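# Move large case into the empty pallet corner

## Task

On the pallet at the -y end of the track, find the large case standing next to two smaller cases. Put it into the free corner of the pallet that holds the other three cases; you may shift those three to make space. When you finish, both smaller cases must be back at their original spots, no case may overhang its pallet's edge by more than roughly a finger's width, and any case you lifted off the floor must be lid up. Both tools must have released and moved away, and the result only counts if it holds without the robot.

## Robot and tools

Robot: two UR20-style arms, left_arm and right_arm. Each has a four-cup vacuum tool and rides its own carriage on one shared track. left_rail carries left_arm on the +y half and right_rail carries right_arm on the -y half. The names do not match sides of any image.

Frame: one scene frame, fixed to the table. z = 0 is the table top and +z is up. +x is the direction the arms face, and +y is to the arms' left. The track lies along y at x = 0, with y = 0 at its middle. The table starts at x = 0.50 m and spans y = -0.90 to 0.90 m; outside that, the floor is at z = -0.53. Each arm base sits at x = 0, y = its carriage's position_m, z = 0.04, facing +x. cam_pallet_north views the -y end from above and cam_pallet_south views the +y end; in both, +y runs roughly rightward. The other cameras are cam_high, cam_low, cam_left_wrist and cam_right_wrist. Calibration (K, distortion, T_world_to_cam) is given per camera and may be off by a few degrees and millimetres. Wrist camera poses come from joint readings.

Tool geometry: the cup point is the centre of the four cup rims, and the cups face along its +z. The cups sit at x = -62 and +62 mm. Channel a is at y = -104.5 mm and channel b at +104.5 mm. All four together cover 227 x 312 mm. Each cup is 103 mm across. Under a press or vacuum the cups shorten by up to 21 mm.

execute_actions(actions): a list of actions run in order. Each action may have "rows", "steps", "until", "left_rail" and "right_rail".
- rows: 1 to 15 rows. Each row lasts one control step (1/30 s) and holds 16 numbers in [-1, 1], in this order: left dx, dy, dz, rx, ry, rz, left suction_a, suction_b, then the same eight for the right arm. Send all 16 even when one arm is idle.
- dx..rz are an offset, not a pose. They are measured from the cup point's pose at the start of the action, along the cup point's own axes. For the first action of a call, that start is the last reported pose. Each row counts from that same start, not from the previous row. 1.0 equals 0.6 m of translation or 180 degrees. rx, ry, rz form one rotation vector. Each step, the commanded pose is clipped to within 100 mm and 16 degrees of the measured pose.
- suction values: 1 turns a channel on and 0 turns it off; any value above 0.01 counts as on. The setting persists, so to keep a channel as it is, repeat its last value.
- steps: 1 to 450, default 15, and at least one per row. After the last row the arm keeps heading for that row's target. For long moves give enough steps, and send any unfinished part in the next action.
- until: conditions that end the action early. Examples: {"all": {"status": "ended"}}, {"any": {"status": "ended"}}, or a device field with a comparison such as {"left_rail": {"position_status": ["!=", "moving"]}}. Numeric values need one of =, !=, <, <=, >, >=.
- left_rail / right_rail: position_m is an absolute y target in metres (left 0.6 to 3, right -3 to -0.6). speed_m_s sets the top speed in m/s (0.01 to 1, starting at 1; the last setting is kept). {"stop": true} halts the carriage. Acceleration is 2 m/s2. A carriage counts as arrived within 0.6 mm of its target. Rows never move carriages, but carriage motion adds to the tool's world position. Drive the carriage, wait for it to stop moving, then place the tool. An out-of-range value or unknown key rejects the whole call.
An empty actions list just returns the current state and images.

Results: each arm gets end_effector_position (m) and end_effector_quat_wxyz in the scene frame, plus velocities (m/s, rad/s). The printed position can drift from the true one at long reach. "Hand target" is the pose the arm is now heading for. Joint positions and velocities list rail, shoulder pan, shoulder lift, elbow, wrist 1, wrist 2 and wrist 3. Wrist force and torque are given along the cup point's axes; they are noisy, offset by up to about 10 N, and saturate near 200 N. suction_measured_a/b run from 0 to 1: near 0 means no seal, 0.83 or more means airtight, and readings take about 1.3 s to settle. part_present_a/b switch to 1 above 0.09 and back to 0 below 0.07. "pose unreachable" means the clearance check cut or blocked a command. Rail position_status can read moving, done, contact_stop, time_out, stopped, stopped_with_arm or stopped_for_other_arm. position_answer reads taken or not_taken. After a dropped or blocked goal, wait for the carriage to stand, fix the cause (for stopped_for_other_arm, move the arms apart and wait 30 steps), then resend.

Gripping: switch a channel on and press both of its cups fully onto a smooth, flat face. An edge, gap or hole under a cup spoils the seal for the whole channel. Cardboard leaks. A sealed cup pulls about 381 N at a reading of 0.7. To release: lower the case in small steps until it touches its support, then in a single action switch both channels off and back the tool straight away from the case. Lift and carry slowly, raising the offset about 0.01 per row, and keep the grip centred. Heavy or fast loads can tear loose.

Avoid: arm-on-arm hits or presses, including tools, cups, cameras, carriages and any case held by one tool. Do not knock anything out of the work area, drop or slam cases, or push hard. An outside force of 400 N or a joint torque at its load limit (693/693/407/100/100/100 N m) freezes that arm for 10 s. While part_present is 1 the controller assumes an 11.5 kg load. To hand a case from one arm to the other, set it down, switch the giver off first, and lift the giver clear.

zoom_image(camera, region): region is [x0, y0, x1, y1] in pixels of that camera's latest image, at most 504 x 504.
read_manual(section): returns only licence text ("licences") and does not move the robot.
finished_scene(scene): ends the given scene for good. Call it only after the cases are placed, the tools have let go, and the arms are clear.

Each tool is called after "Request:" by a JSON object that holds its "fn" and its "kwargs".

## Session

Request:
{"fn": "execute_actions", "kwargs": {"actions": []}}

Scene clock: 0.00 s.
left_arm: end_effector_position=(+0.8501, +2.6856, +0.4385) suction_measured_a=0.00 part_present_a=0 suction_measured_b=0.00 part_present_b=0 end_effector_quat_wxyz=(-0.001, -0.000, +1.000, +0.000) end_effector_velocity=(-0.000, +0.000, +0.000) end_effector_angular_velocity=(-0.000, -0.000, +0.000) | right_arm: end_effector_position=(+0.8498, -2.0182, +0.4411) suction_measured_a=0.01 part_present_a=0 suction_measured_b=0.01 part_present_b=0 end_effector_quat_wxyz=(+0.000, +0.000, +1.000, -0.000) end_effector_velocity=(+0.000, -0.000, -0.000) end_effector_angular_velocity=(+0.000, +0.000, -0.000)
Joint positions: left_arm=[ 2.686 -0.239 -1.497  2.092 -2.165 -1.571  1.331] | right_arm=[-2.018 -0.239 -1.499  2.091 -2.163 -1.572  1.332]
Joint velocities: left_arm=[ 0.  0. -0.  0. -0.  0. -0.] | right_arm=[ 0. -0.  0. -0.  0. -0.  0.]
Wrist force (N, on the end effector, along its own x y z axes, offset not removed): no reading
Wrist torque (N m, same axes, about the end effector's origin, offset not removed): no reading
Hand target (left_arm): +0.850, +2.686, +0.439; -0.001, -0.000, +1.000, +0.000
Hand target (right_arm): +0.850, -2.018, +0.441; +0.000, +0.000, +1.000, -0.000
left_rail: position_m=2.686 position_m_goal=2.686 speed_m_s=1.00 position_status=done position_answer=taken refusals=0
right_rail: position_m=-2.018 position_m_goal=-2.018 speed_m_s=1.00 position_status=done position_answer=taken refusals=0

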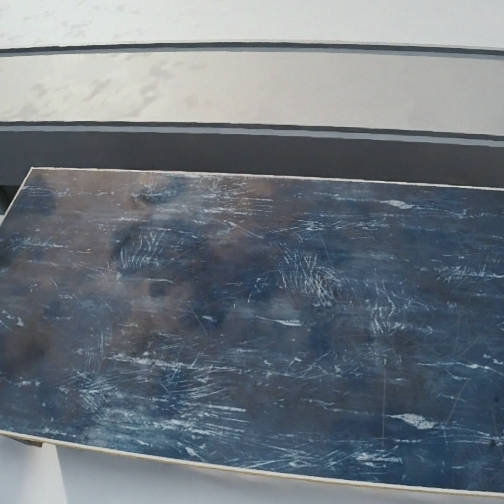

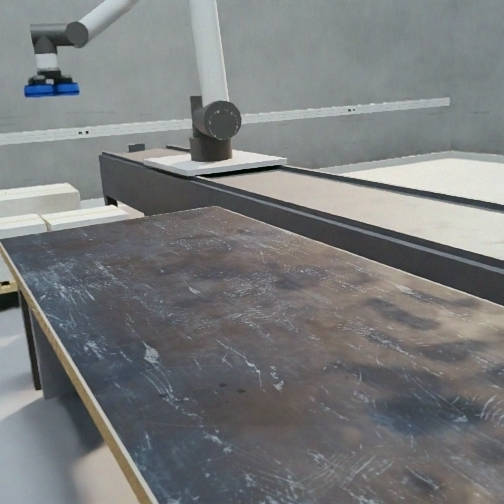

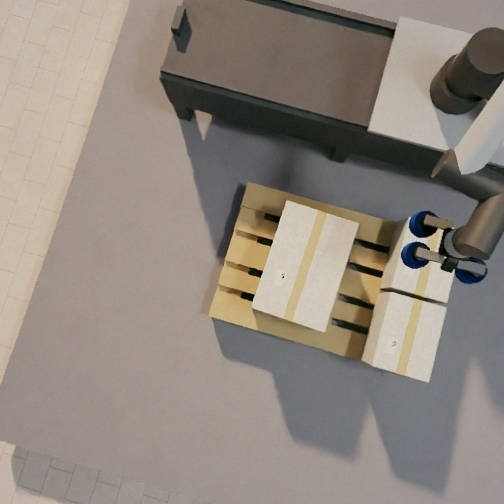

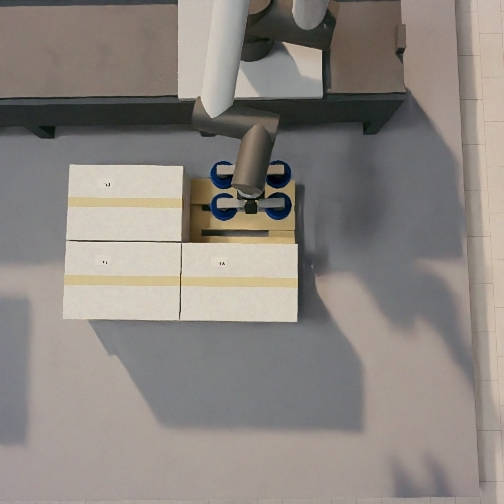

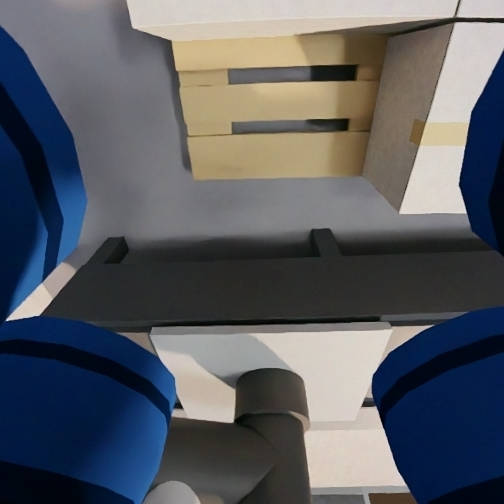

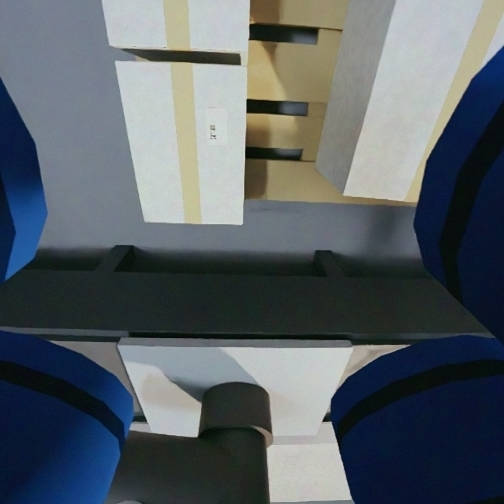

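Request:
{"fn": "execute_actions", "kwargs": {"actions": [{"right_rail":{"position_m":-2.413},"rows":[[0,0,0,0,0,0,0,0,-0.315,0,0.5,0,0,0,0,0]],"steps":90}]}}

Scene clock: 26.03 s.
left_arm: end_effector_position=(+0.8501, +2.6856, +0.4385) suction_measured_a=0.00 part_present_a=0 suction_measured_b=0.00 part_present_b=0 end_effector_quat_wxyz=(-0.001, -0.000, +1.000, +0.000) end_effector_velocity=(-0.000, +0.000, +0.000) end_effector_angular_velocity=(-0.000, -0.000, +0.000) | right_arm: end_effector_position=(+1.0392, -2.4140, +0.1412) suction_measured_a=0.01 part_present_a=0 suction_measured_b=0.01 part_present_b=0 end_effector_quat_wxyz=(+0.000, +0.000, +1.000, -0.000) end_effector_velocity=(+0.000, -0.000, +0.000) end_effector_angular_velocity=(+0.000, -0.000, -0.000)
Joint positions: left_arm=[ 2.686 -0.239 -1.497  2.092 -2.165 -1.571  1.331] | right_arm=[-2.413 -0.195 -1.043  1.989 -2.518 -1.572  1.376]
Joint velocities: left_arm=[ 0.  0. -0.  0. -0.  0.  0.] | right_arm=[ 0. -0. -0.  0. -0.  0.  0.]
Wrist force (N, on the end effector, along its own x y z axes, offset not removed): left_arm=[5.1 1.3 7.1] | right_arm=[-1.8 -1.3 1.3]
Wrist torque (N m, same axes, about the end effector's origin, offset not removed): left_arm=[-0.25 -0.74 -0.04] | right_arm=[-0.01 -0.02 -0.26]
Hand target (left_arm): +0.850, +2.686, +0.439; -0.001, -0.000, +1.000, +0.000
Hand target (right_arm): +1.039, -2.414, +0.141; +0.000, +0.000, +1.000, -0.000
Off the commanded pose (left_arm): 0.000 m, 0 deg.
Off the commanded pose (right_arm): 0.000 m, 0 deg.
left_rail: position_m=2.686 position_m_goal=2.686 speed_m_s=1.00 position_status=done position_answer=taken refusals=0
right_rail: position_m=-2.413 position_m_goal=-2.413 speed_m_s=1.00 position_status=done position_answer=taken refusals=0
camera_calibration (this result's frames):
cam_left_wrist: T_world_to_cam=[[-0.0590499, -0.997966, -0.0240239, 2.75405], [-0.820036, 0.03477, 0.571255, 0.372914], [-0.569258, 0.0534331, -0.820421, 0.806027], [0, 0, 0, 1]] pos_world=[0.927266, 2.69241, 0.514415]
cam_right_wrist: T_world_to_cam=[[0.0458205, -0.998568, 0.0275943, -2.4668], [-0.850815, -0.0245359, 0.524892, 0.771573], [-0.523464, -0.0475285, -0.850721, 0.646102], [0, 0, 0, 1]] pos_world=[1.10771, -2.41363, 0.212729]

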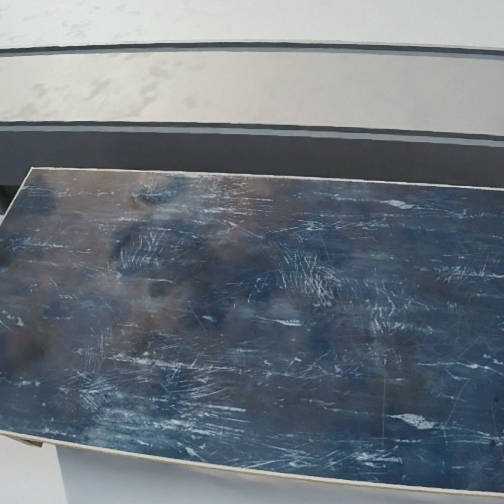

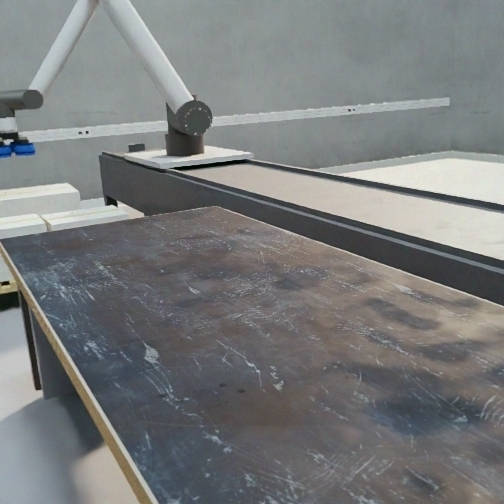

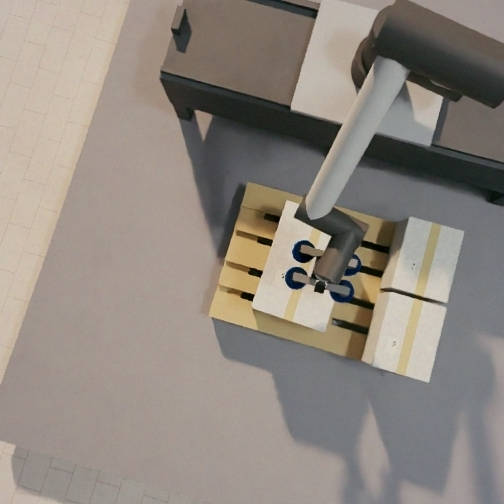

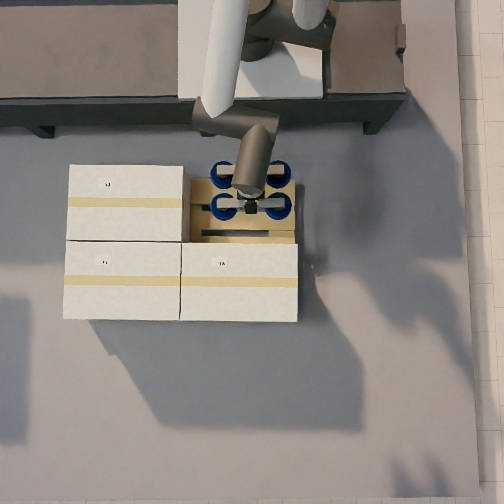

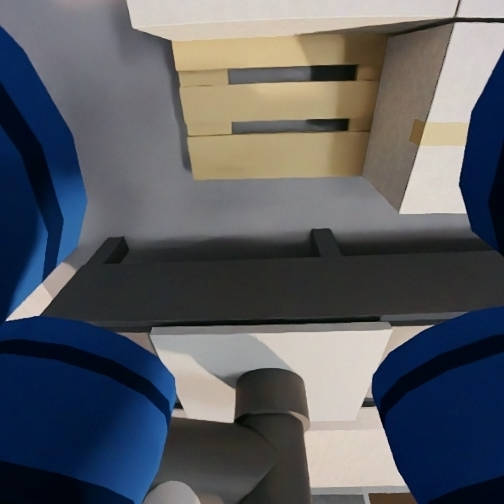

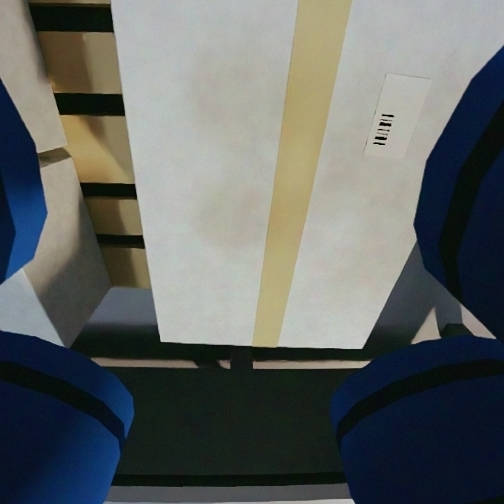

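Request:
{"fn": "execute_actions", "kwargs": {"actions": [{"rows":[[0,0,0,0,0,0,0,0,0,-0.1,0.38,0,0,0,0,0]],"steps":45},{"rows":[[0,0,0,0,0,0,0,0,0,0,0.01,0,0,0,1,1],[0,0,0,0,0,0,0,0,0,0,0.02,0,0,0,1,1],[0,0,0,0,0,0,0,0,0,0,0.03,0,0,0,1,1],[0,0,0,0,0,0,0,0,0,0,0.04,0,0,0,1,1],[0,0,0,0,0,0,0,0,0,0,0.05,0,0,0,1,1],[0,0,0,0,0,0,0,0,0,0,0.06,0,0,0,1,1],[0,0,0,0,0,0,0,0,0,0,0.07,0,0,0,1,1],[0,0,0,0,0,0,0,0,0,0,0.08,0,0,0,1,1],[0,0,0,0,0,0,0,0,0,0,0.09,0,0,0,1,1],[0,0,0,0,0,0,0,0,0,0,0.1,0,0,0,1,1],[0,0,0,0,0,0,0,0,0,0,0.11,0,0,0,1,1],[0,0,0,0,0,0,0,0,0,0,0.12,0,0,0,1,1]],"steps":45,"until":{"right_arm":{}}}]}}

Request:
{"fn": "execute_actions", "kwargs": {"actions": [{"rows":[[0,0,0,0,0,0,0,0,0,-0.1,0.38,0,0,0,1,1]],"steps":50},{"rows":[[0,0,0,0,0,0,0,0,0,0,0.03,0,0,0,1,1]],"steps":25}]}}


Scene clock: 43.00 s.
left_arm: end_effector_position=(+0.8501, +2.6856, +0.4385) suction_measured_a=0.00 part_present_a=0 suction_measured_b=0.00 part_present_b=0 end_effector_quat_wxyz=(-0.001, -0.000, +1.000, +0.000) end_effector_velocity=(+0.000, +0.000, +0.000) end_effector_angular_velocity=(+0.000, -0.000, +0.000) | right_arm: end_effector_position=(+1.0394, -2.4741, -0.1049) suction_measured_a=0.93 part_present_a=1 suction_measured_b=0.93 part_present_b=1 end_effector_quat_wxyz=(-0.000, +0.000, +1.000, -0.000) end_effector_velocity=(-0.000, +0.000, -0.000) end_effector_angular_velocity=(+0.000, +0.000, +0.000)
Joint positions: left_arm=[ 2.686 -0.239 -1.497  2.092 -2.165 -1.571  1.331] | right_arm=[-2.413 -0.253 -0.763  1.999 -2.808 -1.572  1.319]
Joint velocities: left_arm=[ 0. -0. -0. -0. -0.  0. -0.] | right_arm=[ 0. -0.  0. -0. -0.  0. -0.]
Wrist force (N, on the end effector, along its own x y z axes, offset not removed): left_arm=[-4.9 1.6 5.4] | right_arm=[-1.2 0.2 53.8]
Wrist torque (N m, same axes, about the end effector's origin, offset not removed): left_arm=[-0.27 0.54 -0.15] | right_arm=[-1.93 4.11 -0.26]
Hand target (left_arm): +0.850, +2.686, +0.439; -0.001, -0.000, +1.000, +0.000
Hand target (right_arm): +1.039, -2.474, -0.105; -0.000, +0.000, +1.000, -0.000
Off the commanded pose (left_arm): 0.000 m, 0 deg.
Off the commanded pose (right_arm): 0.000 m, 0 deg.
left_rail: position_m=2.686 position_m_goal=2.686 speed_m_s=1.00 position_status=done position_answer=taken refusals=0
right_rail: position_m=-2.413 position_m_goal=-2.413 speed_m_s=1.00 position_status=done position_answer=taken refusals=0
camera_calibration (this result's frames):
cam_left_wrist: T_world_to_cam=[[-0.0590501, -0.997966, -0.0240238, 2.75405], [-0.820036, 0.0347702, 0.571255, 0.372914], [-0.569258, 0.0534331, -0.820421, 0.806027], [0, 0, 0, 1]] pos_world=[0.927266, 2.69241, 0.514415]
cam_right_wrist: T_world_to_cam=[[0.0457643, -0.998572, 0.0275773, -2.52001], [-0.850757, -0.0244915, 0.524988, 0.899517], [-0.523562, -0.0474873, -0.850663, 0.434207], [0, 0, 0, 1]] pos_world=[1.10793, -2.47376, -0.0333766]

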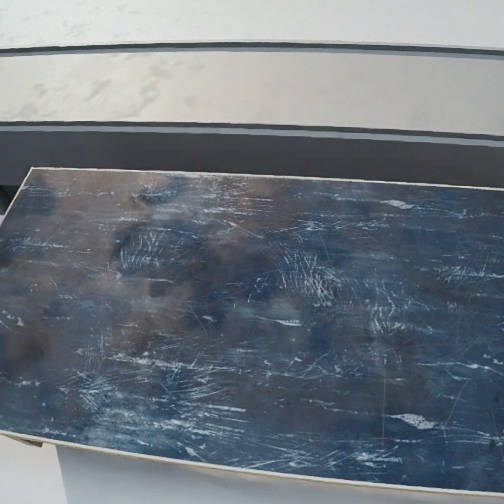

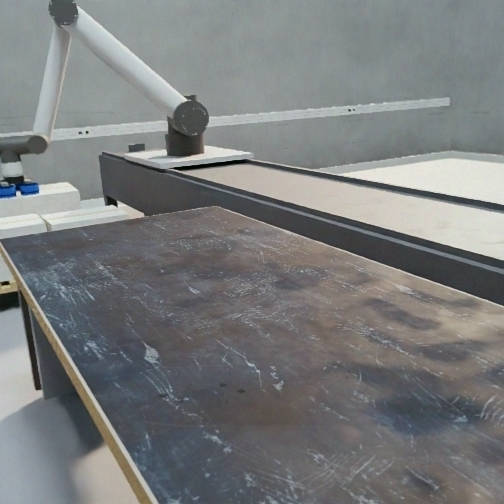

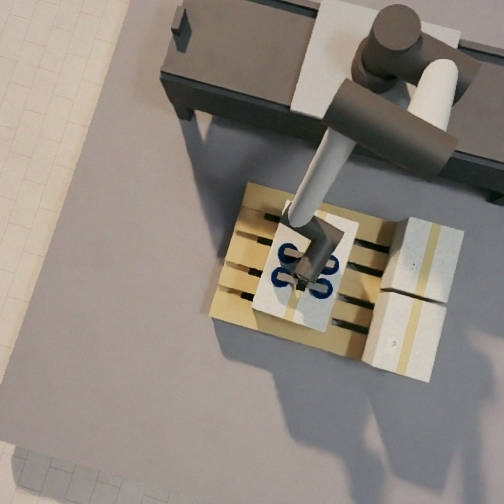

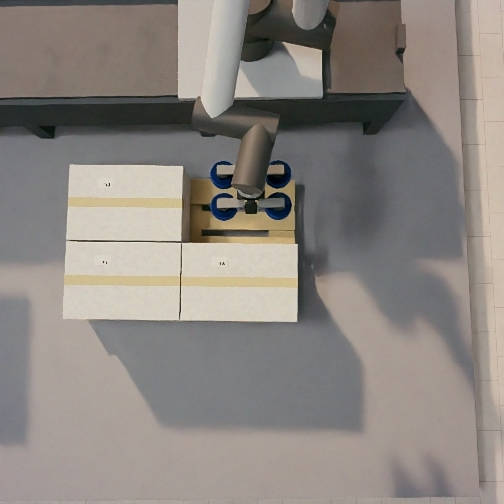

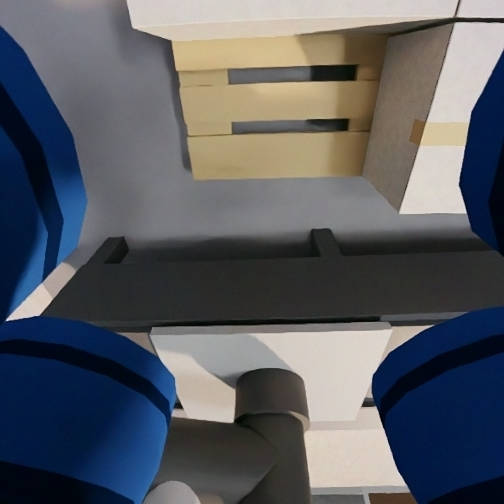

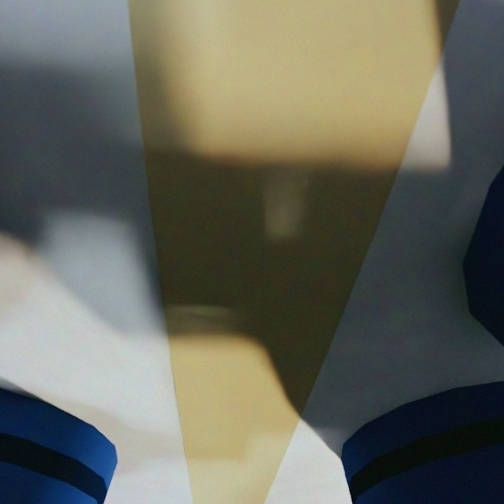

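Request:
{"fn": "execute_actions", "kwargs": {"actions": [{"rows":[[0,0,0,0,0,0,0,0,0,0,-0.02,0,0,0,1,1],[0,0,0,0,0,0,0,0,0,0,-0.05,0,0,0,1,1],[0,0,0,0,0,0,0,0,0,0,-0.09,0,0,0,1,1],[0,0,0,0,0,0,0,0,0,0,-0.14,0,0,0,1,1],[0,0,0,0,0,0,0,0,0,0,-0.2,0,0,0,1,1],[0,0,0,0,0,0,0,0,0,0,-0.85,0,0,0,1,1]],"steps":90},{"right_rail":{"position_m":-0.7,"speed_m_s":0.6},"left_rail":{"position_m":1.6},"rows":[[0,0,0,0,0,0,0,0,0.2,0.3,0,0,0,0,1,1]],"steps":200,"until":{"all":{"status":"ended"}}},{"rows":[[0,0,0,0,0,0,0,0,0,0,0.15,0,0,0,1,1]],"steps":40}]}}

Scene clock: 65.43 s.
left_arm: end_effector_position=(+0.8501, +1.5996, +0.4385) suction_measured_a=0.00 part_present_a=0 suction_measured_b=0.00 part_present_b=0 end_effector_quat_wxyz=(-0.001, -0.000, +1.000, +0.000) end_effector_velocity=(-0.000, +0.000, +0.000) end_effector_angular_velocity=(-0.000, -0.000, -0.000) | right_arm: end_effector_position=(+0.9190, -0.5804, +0.3151) suction_measured_a=0.93 part_present_a=1 suction_measured_b=0.93 part_present_b=1 end_effector_quat_wxyz=(+0.000, +0.000, +1.000, -0.000) end_effector_velocity=(-0.000, +0.000, -0.000) end_effector_angular_velocity=(+0.000, +0.000, +0.000)
Joint positions: left_arm=[ 1.6   -0.239 -1.497  2.092 -2.165 -1.571  1.331] | right_arm=[-0.7   -0.089 -1.311  2.079 -2.339 -1.571  1.482]
Joint velocities: left_arm=[ 0.  0. -0.  0.  0. -0.  0.] | right_arm=[ 0.  0.  0.  0. -0.  0. -0.]
Wrist force (N, on the end effector, along its own x y z axes, offset not removed): left_arm=[-2.3 1.5 4.4] | right_arm=[-3.6 -2.5 52.4]
Wrist torque (N m, same axes, about the end effector's origin, offset not removed): left_arm=[-0.19 0.16 -0.05] | right_arm=[-2.29 4.39 -0.20]
Hand target (left_arm): +0.850, +1.600, +0.439; -0.001, -0.000, +1.000, +0.000
Hand target (right_arm): +0.919, -0.581, +0.315; +0.000, +0.000, +1.000, -0.000
Off the commanded pose (left_arm): 0.000 m, 0 deg.
Off the commanded pose (right_arm): 0.000 m, 0 deg.
left_rail: position_m=1.600 position_m_goal=1.600 speed_m_s=1.00 position_status=done position_answer=taken refusals=0
right_rail: position_m=-0.700 position_m_goal=-0.700 speed_m_s=0.60 position_status=done position_answer=taken refusals=0
camera_calibration (this result's frames):
cam_left_wrist: T_world_to_cam=[[-0.0590499, -0.997966, -0.0240239, 1.67023], [-0.820036, 0.0347699, 0.571255, 0.410675], [-0.569258, 0.053433, -0.820421, 0.864056], [0, 0, 0, 1]] pos_world=[0.927266, 1.60639, 0.514415]
cam_right_wrist: T_world_to_cam=[[0.0459757, -0.998566, 0.0274373, -0.635199], [-0.850815, -0.0247509, 0.524883, 0.622899], [-0.523451, -0.0474759, -0.850732, 0.818363], [0, 0, 0, 1]] pos_world=[0.987548, -0.580018, 0.386687]

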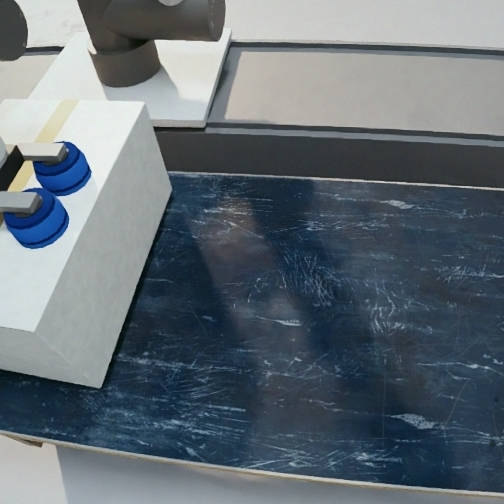

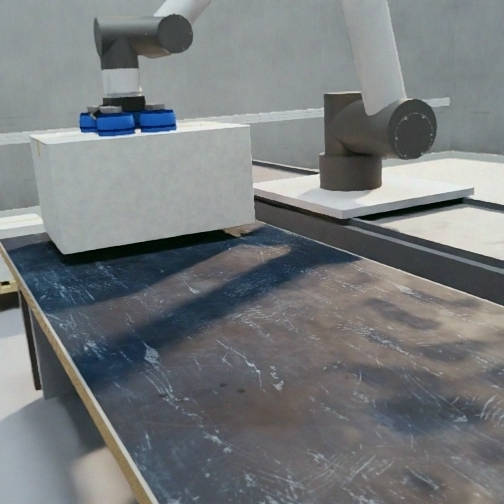

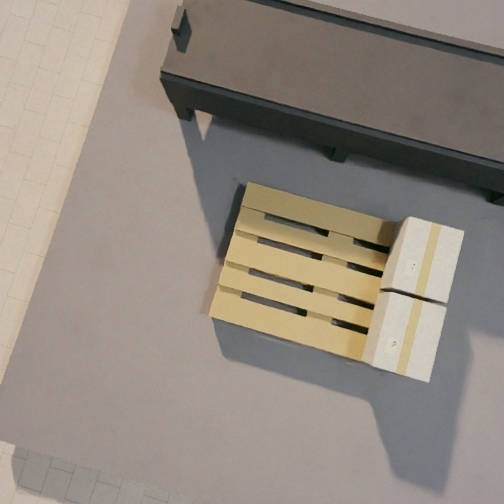

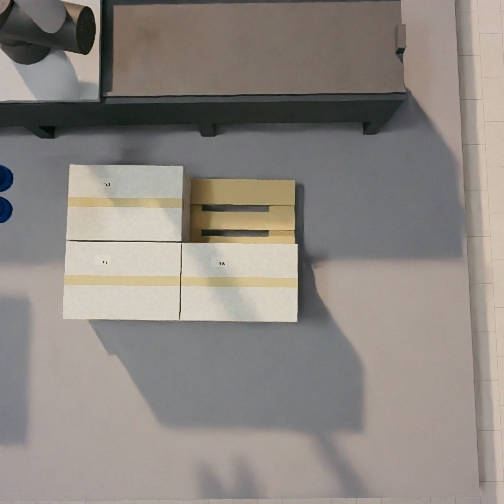

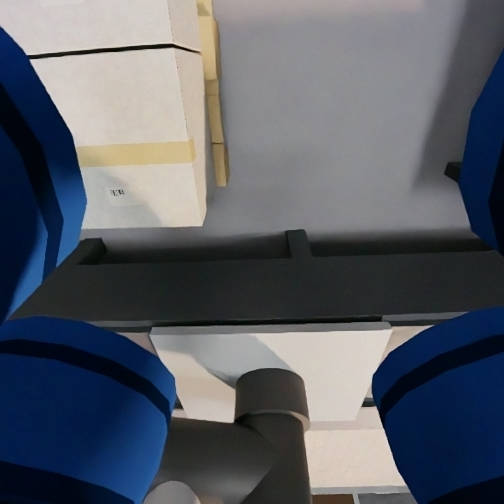

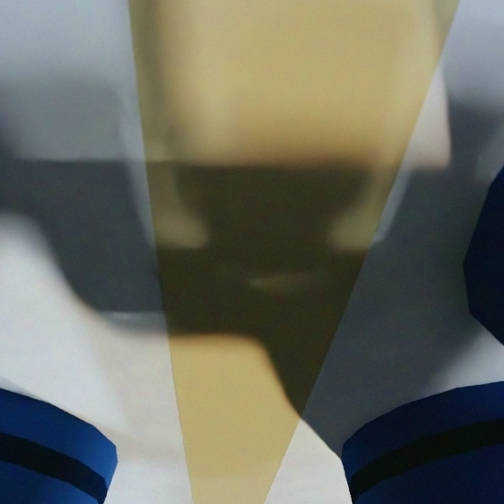

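Request:
{"fn": "execute_actions", "kwargs": {"actions": [{"rows":[[0,0,0,0,0,0,0,0,0,0.05,0,0,0,0,1,1],[0,0,0,0,0,0,0,0,0,0.12,0,0,0,0,1,1],[0,0,0,0,0,0,0,0,0,0.2,0,0,0,0,1,1],[0,0,0,0,0,0,0,0,0,0.6,-0.02,0,0,0,1,1]],"steps":75},{"rows":[[0,0,0,0,0,0,0,0,0,0,0.05,0,0,0,1,1]],"steps":30}]}}

Scene clock: 74.97 s.
left_arm: end_effector_position=(+0.8501, +1.5996, +0.4385) suction_measured_a=0.00 part_present_a=0 suction_measured_b=0.00 part_present_b=0 end_effector_quat_wxyz=(-0.001, -0.000, +1.000, +0.000) end_effector_velocity=(+0.000, -0.000, -0.000) end_effector_angular_velocity=(+0.000, +0.000, -0.000) | right_arm: end_effector_position=(+0.9193, -0.2206, +0.2973) suction_measured_a=0.93 part_present_a=1 suction_measured_b=0.93 part_present_b=1 end_effector_quat_wxyz=(+0.000, +0.000, +1.000, -0.000) end_effector_velocity=(-0.000, -0.000, -0.000) end_effector_angular_velocity=(-0.000, +0.000, -0.000)
Joint positions: left_arm=[ 1.6   -0.239 -1.497  2.092 -2.165 -1.571  1.331] | right_arm=[-0.7    0.286 -1.191  1.931 -2.311 -1.571  1.857]
Joint velocities: left_arm=[ 0. -0.  0. -0.  0. -0.  0.] | right_arm=[ 0.  0.  0.  0. -0. -0.  0.]
Wrist force (N, on the end effector, along its own x y z axes, offset not removed): left_arm=[2.2 -1.5 4.7] | right_arm=[-2.7 -2.0 52.6]
Wrist torque (N m, same axes, about the end effector's origin, offset not removed): left_arm=[-0.56 -0.48 0.10] | right_arm=[-2.28 4.31 -0.31]
Hand target (left_arm): +0.850, +1.600, +0.439; -0.001, -0.000, +1.000, +0.000
Hand target (right_arm): +0.919, -0.221, +0.297; +0.000, +0.000, +1.000, -0.000
Off the commanded pose (left_arm): 0.000 m, 0 deg.
Off the commanded pose (right_arm): 0.000 m, 0 deg.
left_rail: position_m=1.600 position_m_goal=1.600 speed_m_s=1.00 position_status=done position_answer=taken refusals=0
right_rail: position_m=-0.700 position_m_goal=-0.700 speed_m_s=0.60 position_status=done position_answer=taken refusals=0
camera_calibration (this result's frames):
cam_left_wrist: T_world_to_cam=[[-0.0590497, -0.997966, -0.0240239, 1.67023], [-0.820036, 0.0347698, 0.571255, 0.410676], [-0.569258, 0.0534329, -0.820421, 0.864056], [0, 0, 0, 1]] pos_world=[0.927266, 1.60639, 0.514415]
cam_right_wrist: T_world_to_cam=[[0.0459789, -0.998567, 0.0273866, -0.275467], [-0.85096, -0.0247934, 0.524645, 0.641563], [-0.523214, -0.0474275, -0.85088, 0.820269], [0, 0, 0, 1]] pos_world=[0.987787, -0.220263, 0.368902]

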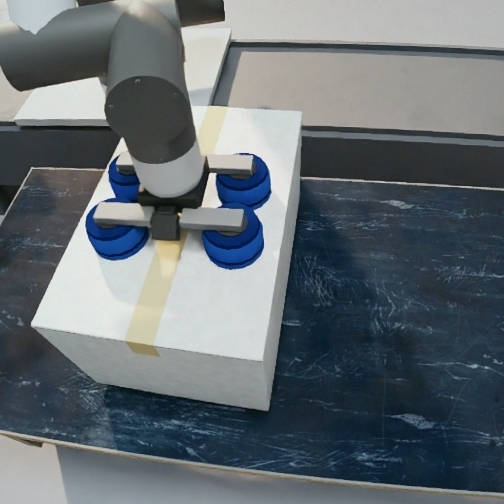

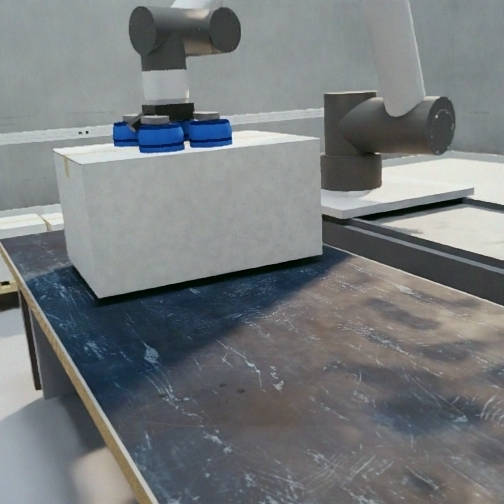

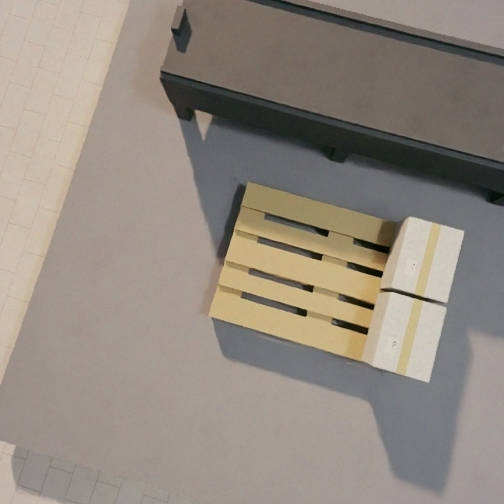

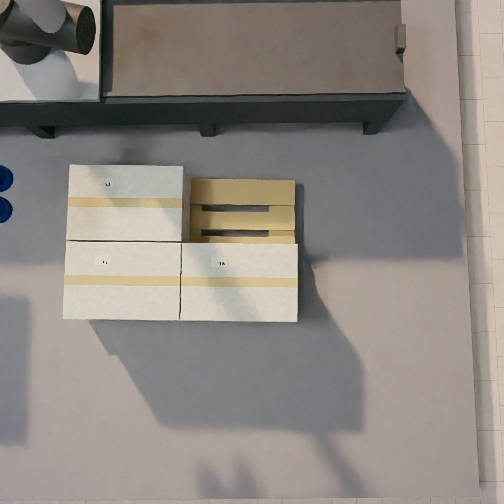

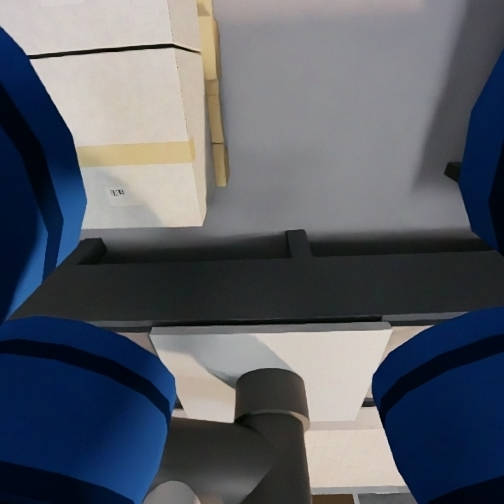

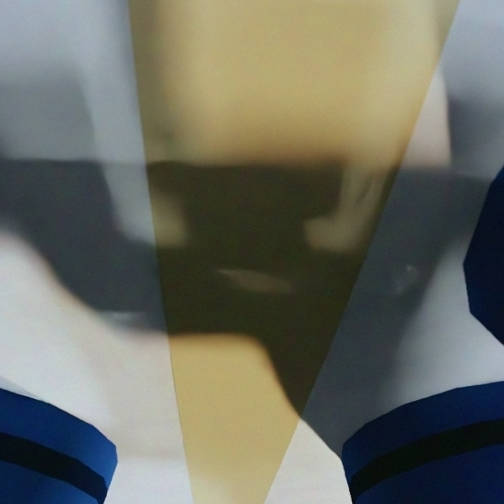

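Request:
{"fn": "execute_actions", "kwargs": {"actions": [{"rows":[[0,0,0,0,0,0,0,0,0,0,0.02,0,0,0,1,1]],"steps":20},{"rows":[[0,0,0,0,0,0,0,0,0,0,-0.25,0,0,0,0,0]],"steps":30},{"right_rail":{"position_m":-2.0,"speed_m_s":1},"rows":[[0,0,0,0,0,0,0,0,0,-0.5,0,0,0,0,0,0]],"steps":120,"until":{"all":{"status":"ended"}}},{"left_rail":{"position_m":0.6},"rows":[[0,-0.5,0,0,0,0,0,0,0,0,0,0,0,0,0,0]],"steps":60},{"rows":[[-0.25,-0.5,0,0,0,0,0,0,0,0,0,0,0,0,0,0]],"steps":50}]}}

Scene clock: 90.73 s.
left_arm: end_effector_position=(+0.9998, -0.0004, +0.4380) suction_measured_a=0.00 part_present_a=0 suction_measured_b=0.00 part_present_b=0 end_effector_quat_wxyz=(-0.000, -0.000, +1.000, +0.000) end_effector_velocity=(+0.000, -0.000, -0.000) end_effector_angular_velocity=(+0.000, +0.000, -0.000) | right_arm: end_effector_position=(+0.9189, -1.8208, +0.4352) suction_measured_a=0.01 part_present_a=0 suction_measured_b=0.01 part_present_b=0 end_effector_quat_wxyz=(+0.000, +0.000, +1.000, -0.000) end_effector_velocity=(-0.000, +0.000, +0.000) end_effector_angular_velocity=(-0.000, -0.000, +0.000)
Joint positions: left_arm=[ 0.6   -0.714 -1.159  1.644 -2.054 -1.571  0.857] | right_arm=[-2.    -0.023 -1.399  1.984 -2.156 -1.571  1.548]
Joint velocities: left_arm=[ 0. -0.  0. -0.  0. -0. -0.] | right_arm=[ 0.  0. -0.  0. -0.  0.  0.]
Wrist force (N, on the end effector, along its own x y z axes, offset not removed): left_arm=[1.8 -7.3 5.3] | right_arm=[-1.6 -3.3 0.0]
Wrist torque (N m, same axes, about the end effector's origin, offset not removed): left_arm=[-1.36 -0.42 -0.02] | right_arm=[-0.31 -0.09 -0.19]
Hand target (left_arm): +1.000, -0.001, +0.438; -0.000, -0.000, +1.000, +0.000
Hand target (right_arm): +0.919, -1.821, +0.435; +0.000, +0.000, +1.000, -0.000
Off the commanded pose (left_arm): 0.000 m, 0 deg.
Off the commanded pose (right_arm): 0.000 m, 0 deg.
left_rail: position_m=0.600 position_m_goal=0.600 speed_m_s=1.00 position_status=done position_answer=taken refusals=0
right_rail: position_m=-2.000 position_m_goal=-2.000 speed_m_s=1.00 position_status=done position_answer=taken refusals=0
camera_calibration (this result's frames):
cam_left_wrist: T_world_to_cam=[[-0.0590573, -0.997951, -0.0246077, 0.0825764], [-0.820194, 0.0344569, 0.571047, 0.589573], [-0.569029, 0.0539076, -0.820548, 1.03414], [0, 0, 0, 1]] pos_world=[1.0769, 0.00634439, 0.51392]
cam_right_wrist: T_world_to_cam=[[0.0459463, -0.998569, 0.0273641, -1.87704], [-0.850855, -0.024768, 0.524816, 0.529122], [-0.523387, -0.0473962, -0.850776, 0.861635], [0, 0, 0, 1]] pos_world=[0.987417, -1.82041, 0.50673]

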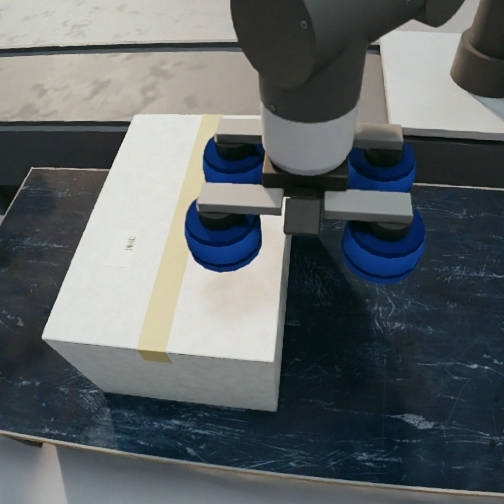

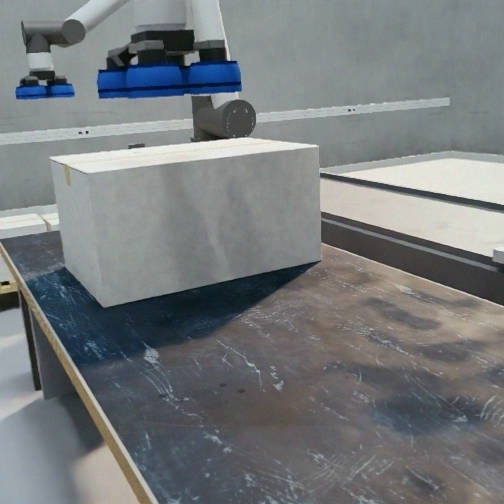

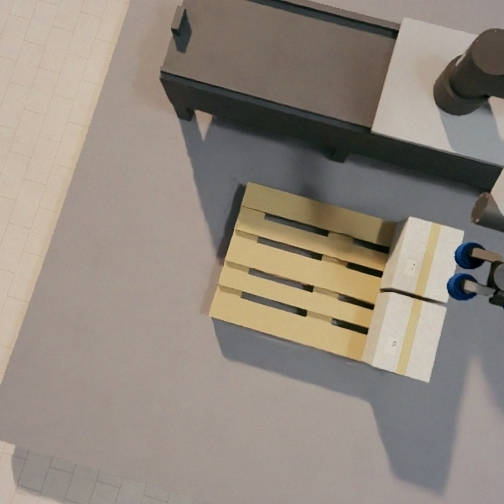

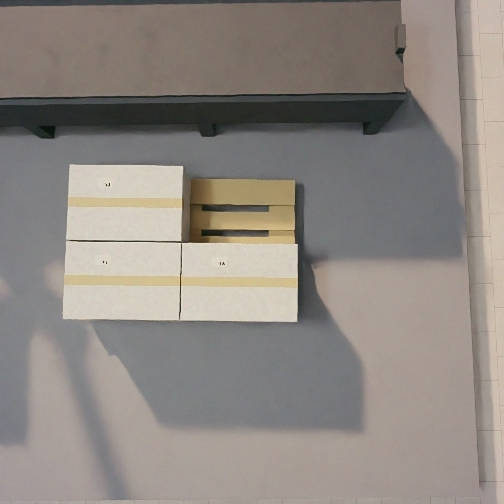

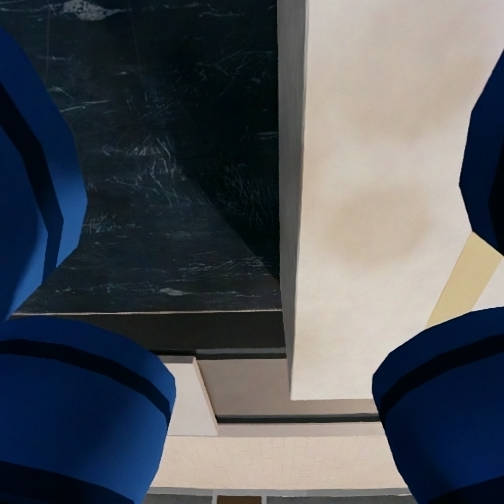

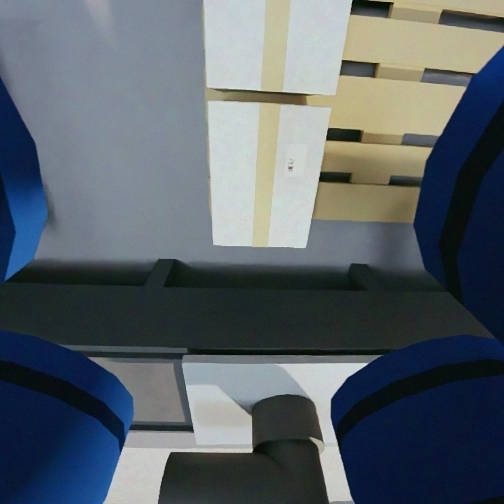

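Request:
{"fn": "execute_actions", "kwargs": {"actions": [{"rows":[[0.13,-0.34,0,0,0,0,0,0,0,0,0,0,0,0,0,0]],"steps":35},{"rows":[[0,0,0.2,0,0,0,0,0,0,0,0,0,0,0,0,0]],"steps":30},{"rows":[[0,0,0.055,0,0,0,1,1,0,0,0,0,0,0,0,0]],"steps":40},{"rows":[[0,0,-0.02,0,0,0,1,1,0,0,0,0,0,0,0,0],[0,0,-0.05,0,0,0,1,1,0,0,0,0,0,0,0,0],[0,0,-0.1,0,0,0,1,1,0,0,0,0,0,0,0,0],[0,0,-0.3,0,0,0,1,1,0,0,0,0,0,0,0,0]],"steps":45}]}}

Scene clock: 118.47 s.
left_arm: end_effector_position=(+0.9217, -0.2043, +0.4650) suction_measured_a=0.91 part_present_a=1 suction_measured_b=0.91 part_present_b=1 end_effector_quat_wxyz=(-0.000, -0.000, +1.000, +0.000) end_effector_velocity=(-0.000, -0.000, +0.000) end_effector_angular_velocity=(-0.000, -0.000, -0.000) | right_arm: end_effector_position=(+0.9189, -1.8208, +0.4352) suction_measured_a=0.01 part_present_a=0 suction_measured_b=0.01 part_present_b=0 end_effector_quat_wxyz=(+0.000, +0.000, +1.000, -0.000) end_effector_velocity=(-0.000, -0.000, +0.000) end_effector_angular_velocity=(+0.000, -0.000, +0.000)
Joint positions: left_arm=[ 0.6   -0.883 -1.112  1.53  -1.987 -1.571  0.688] | right_arm=[-2.    -0.023 -1.399  1.984 -2.156 -1.571  1.548]
Joint velocities: left_arm=[ 0. -0. -0. -0.  0. -0. -0.] | right_arm=[ 0. -0. -0.  0. -0.  0. -0.]
Wrist force (N, on the end effector, along its own x y z axes, offset not removed): left_arm=[1.4 -1.6 55.7] | right_arm=[-1.6 -0.6 1.9]
Wrist torque (N m, same axes, about the end effector's origin, offset not removed): left_arm=[-5.00 3.90 0.04] | right_arm=[0.11 0.01 -0.22]
Hand target (left_arm): +0.922, -0.204, +0.465; -0.000, -0.000, +1.000, +0.000
Hand target (right_arm): +0.919, -1.821, +0.435; +0.000, +0.000, +1.000, -0.000
Off the commanded pose (left_arm): 0.000 m, 0 deg.
Off the commanded pose (right_arm): 0.000 m, 0 deg.
left_rail: position_m=0.600 position_m_goal=0.600 speed_m_s=1.00 position_status=done position_answer=taken refusals=0
right_rail: position_m=-2.000 position_m_goal=-2.000 speed_m_s=1.00 position_status=done position_answer=taken refusals=0
camera_calibration (this result's frames):
cam_left_wrist: T_world_to_cam=[[-0.0589473, -0.997955, -0.0247353, -0.124862], [-0.820279, 0.0343012, 0.570934, 0.517259], [-0.568918, 0.0539449, -0.820623, 1.02279], [0, 0, 0, 1]] pos_world=[0.998821, -0.197524, 0.540918]
cam_right_wrist: T_world_to_cam=[[0.0459461, -0.998569, 0.0273639, -1.87704], [-0.850855, -0.0247679, 0.524816, 0.529122], [-0.523387, -0.0473959, -0.850776, 0.861635], [0, 0, 0, 1]] pos_world=[0.987417, -1.82041, 0.50673]

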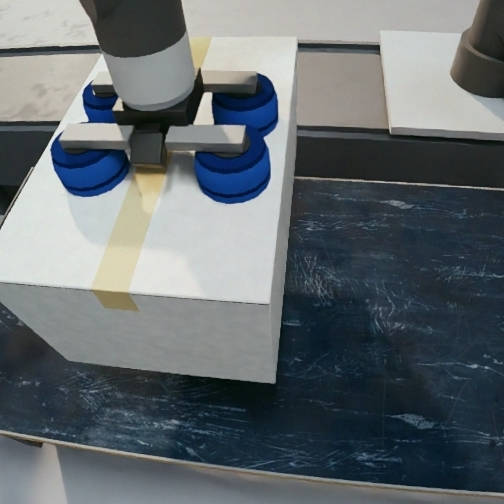

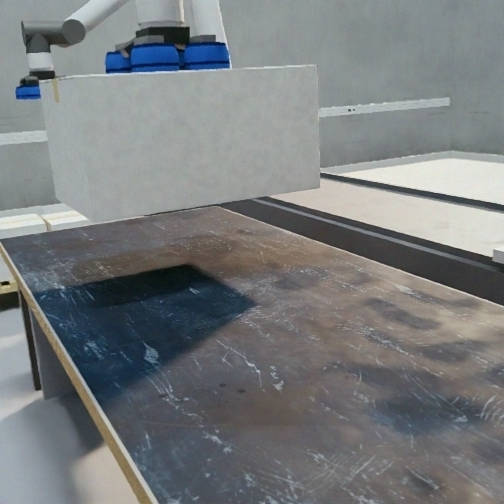

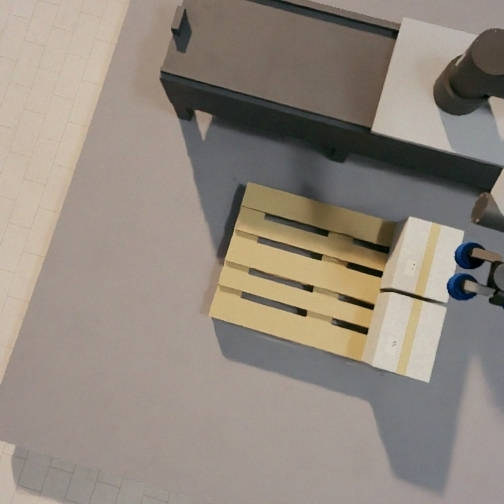

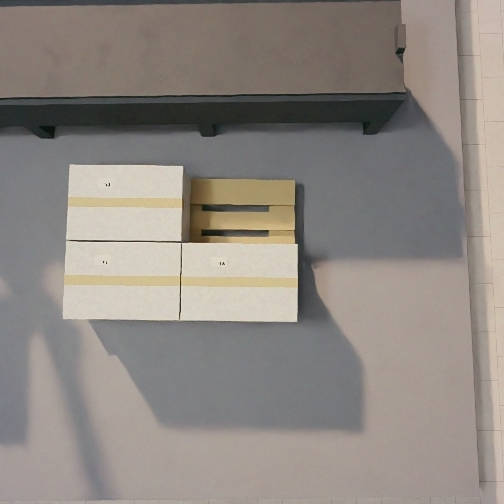

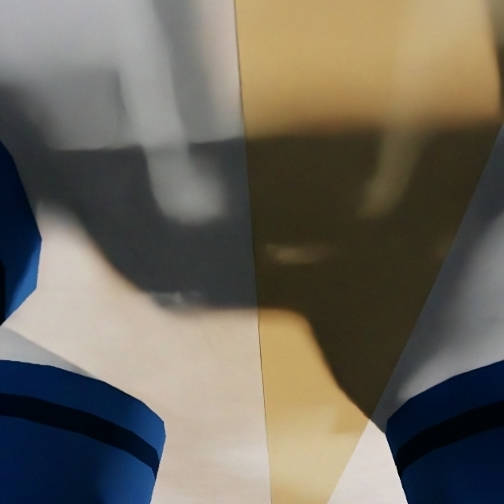

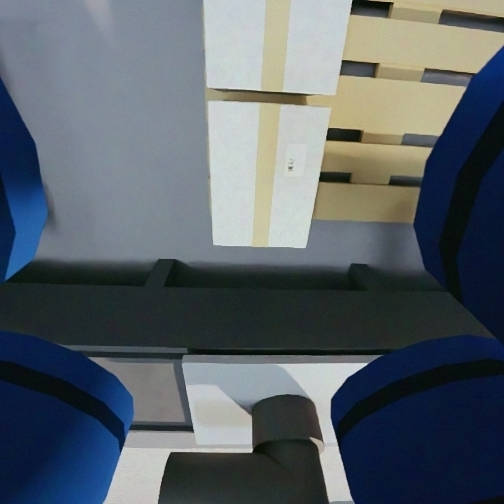

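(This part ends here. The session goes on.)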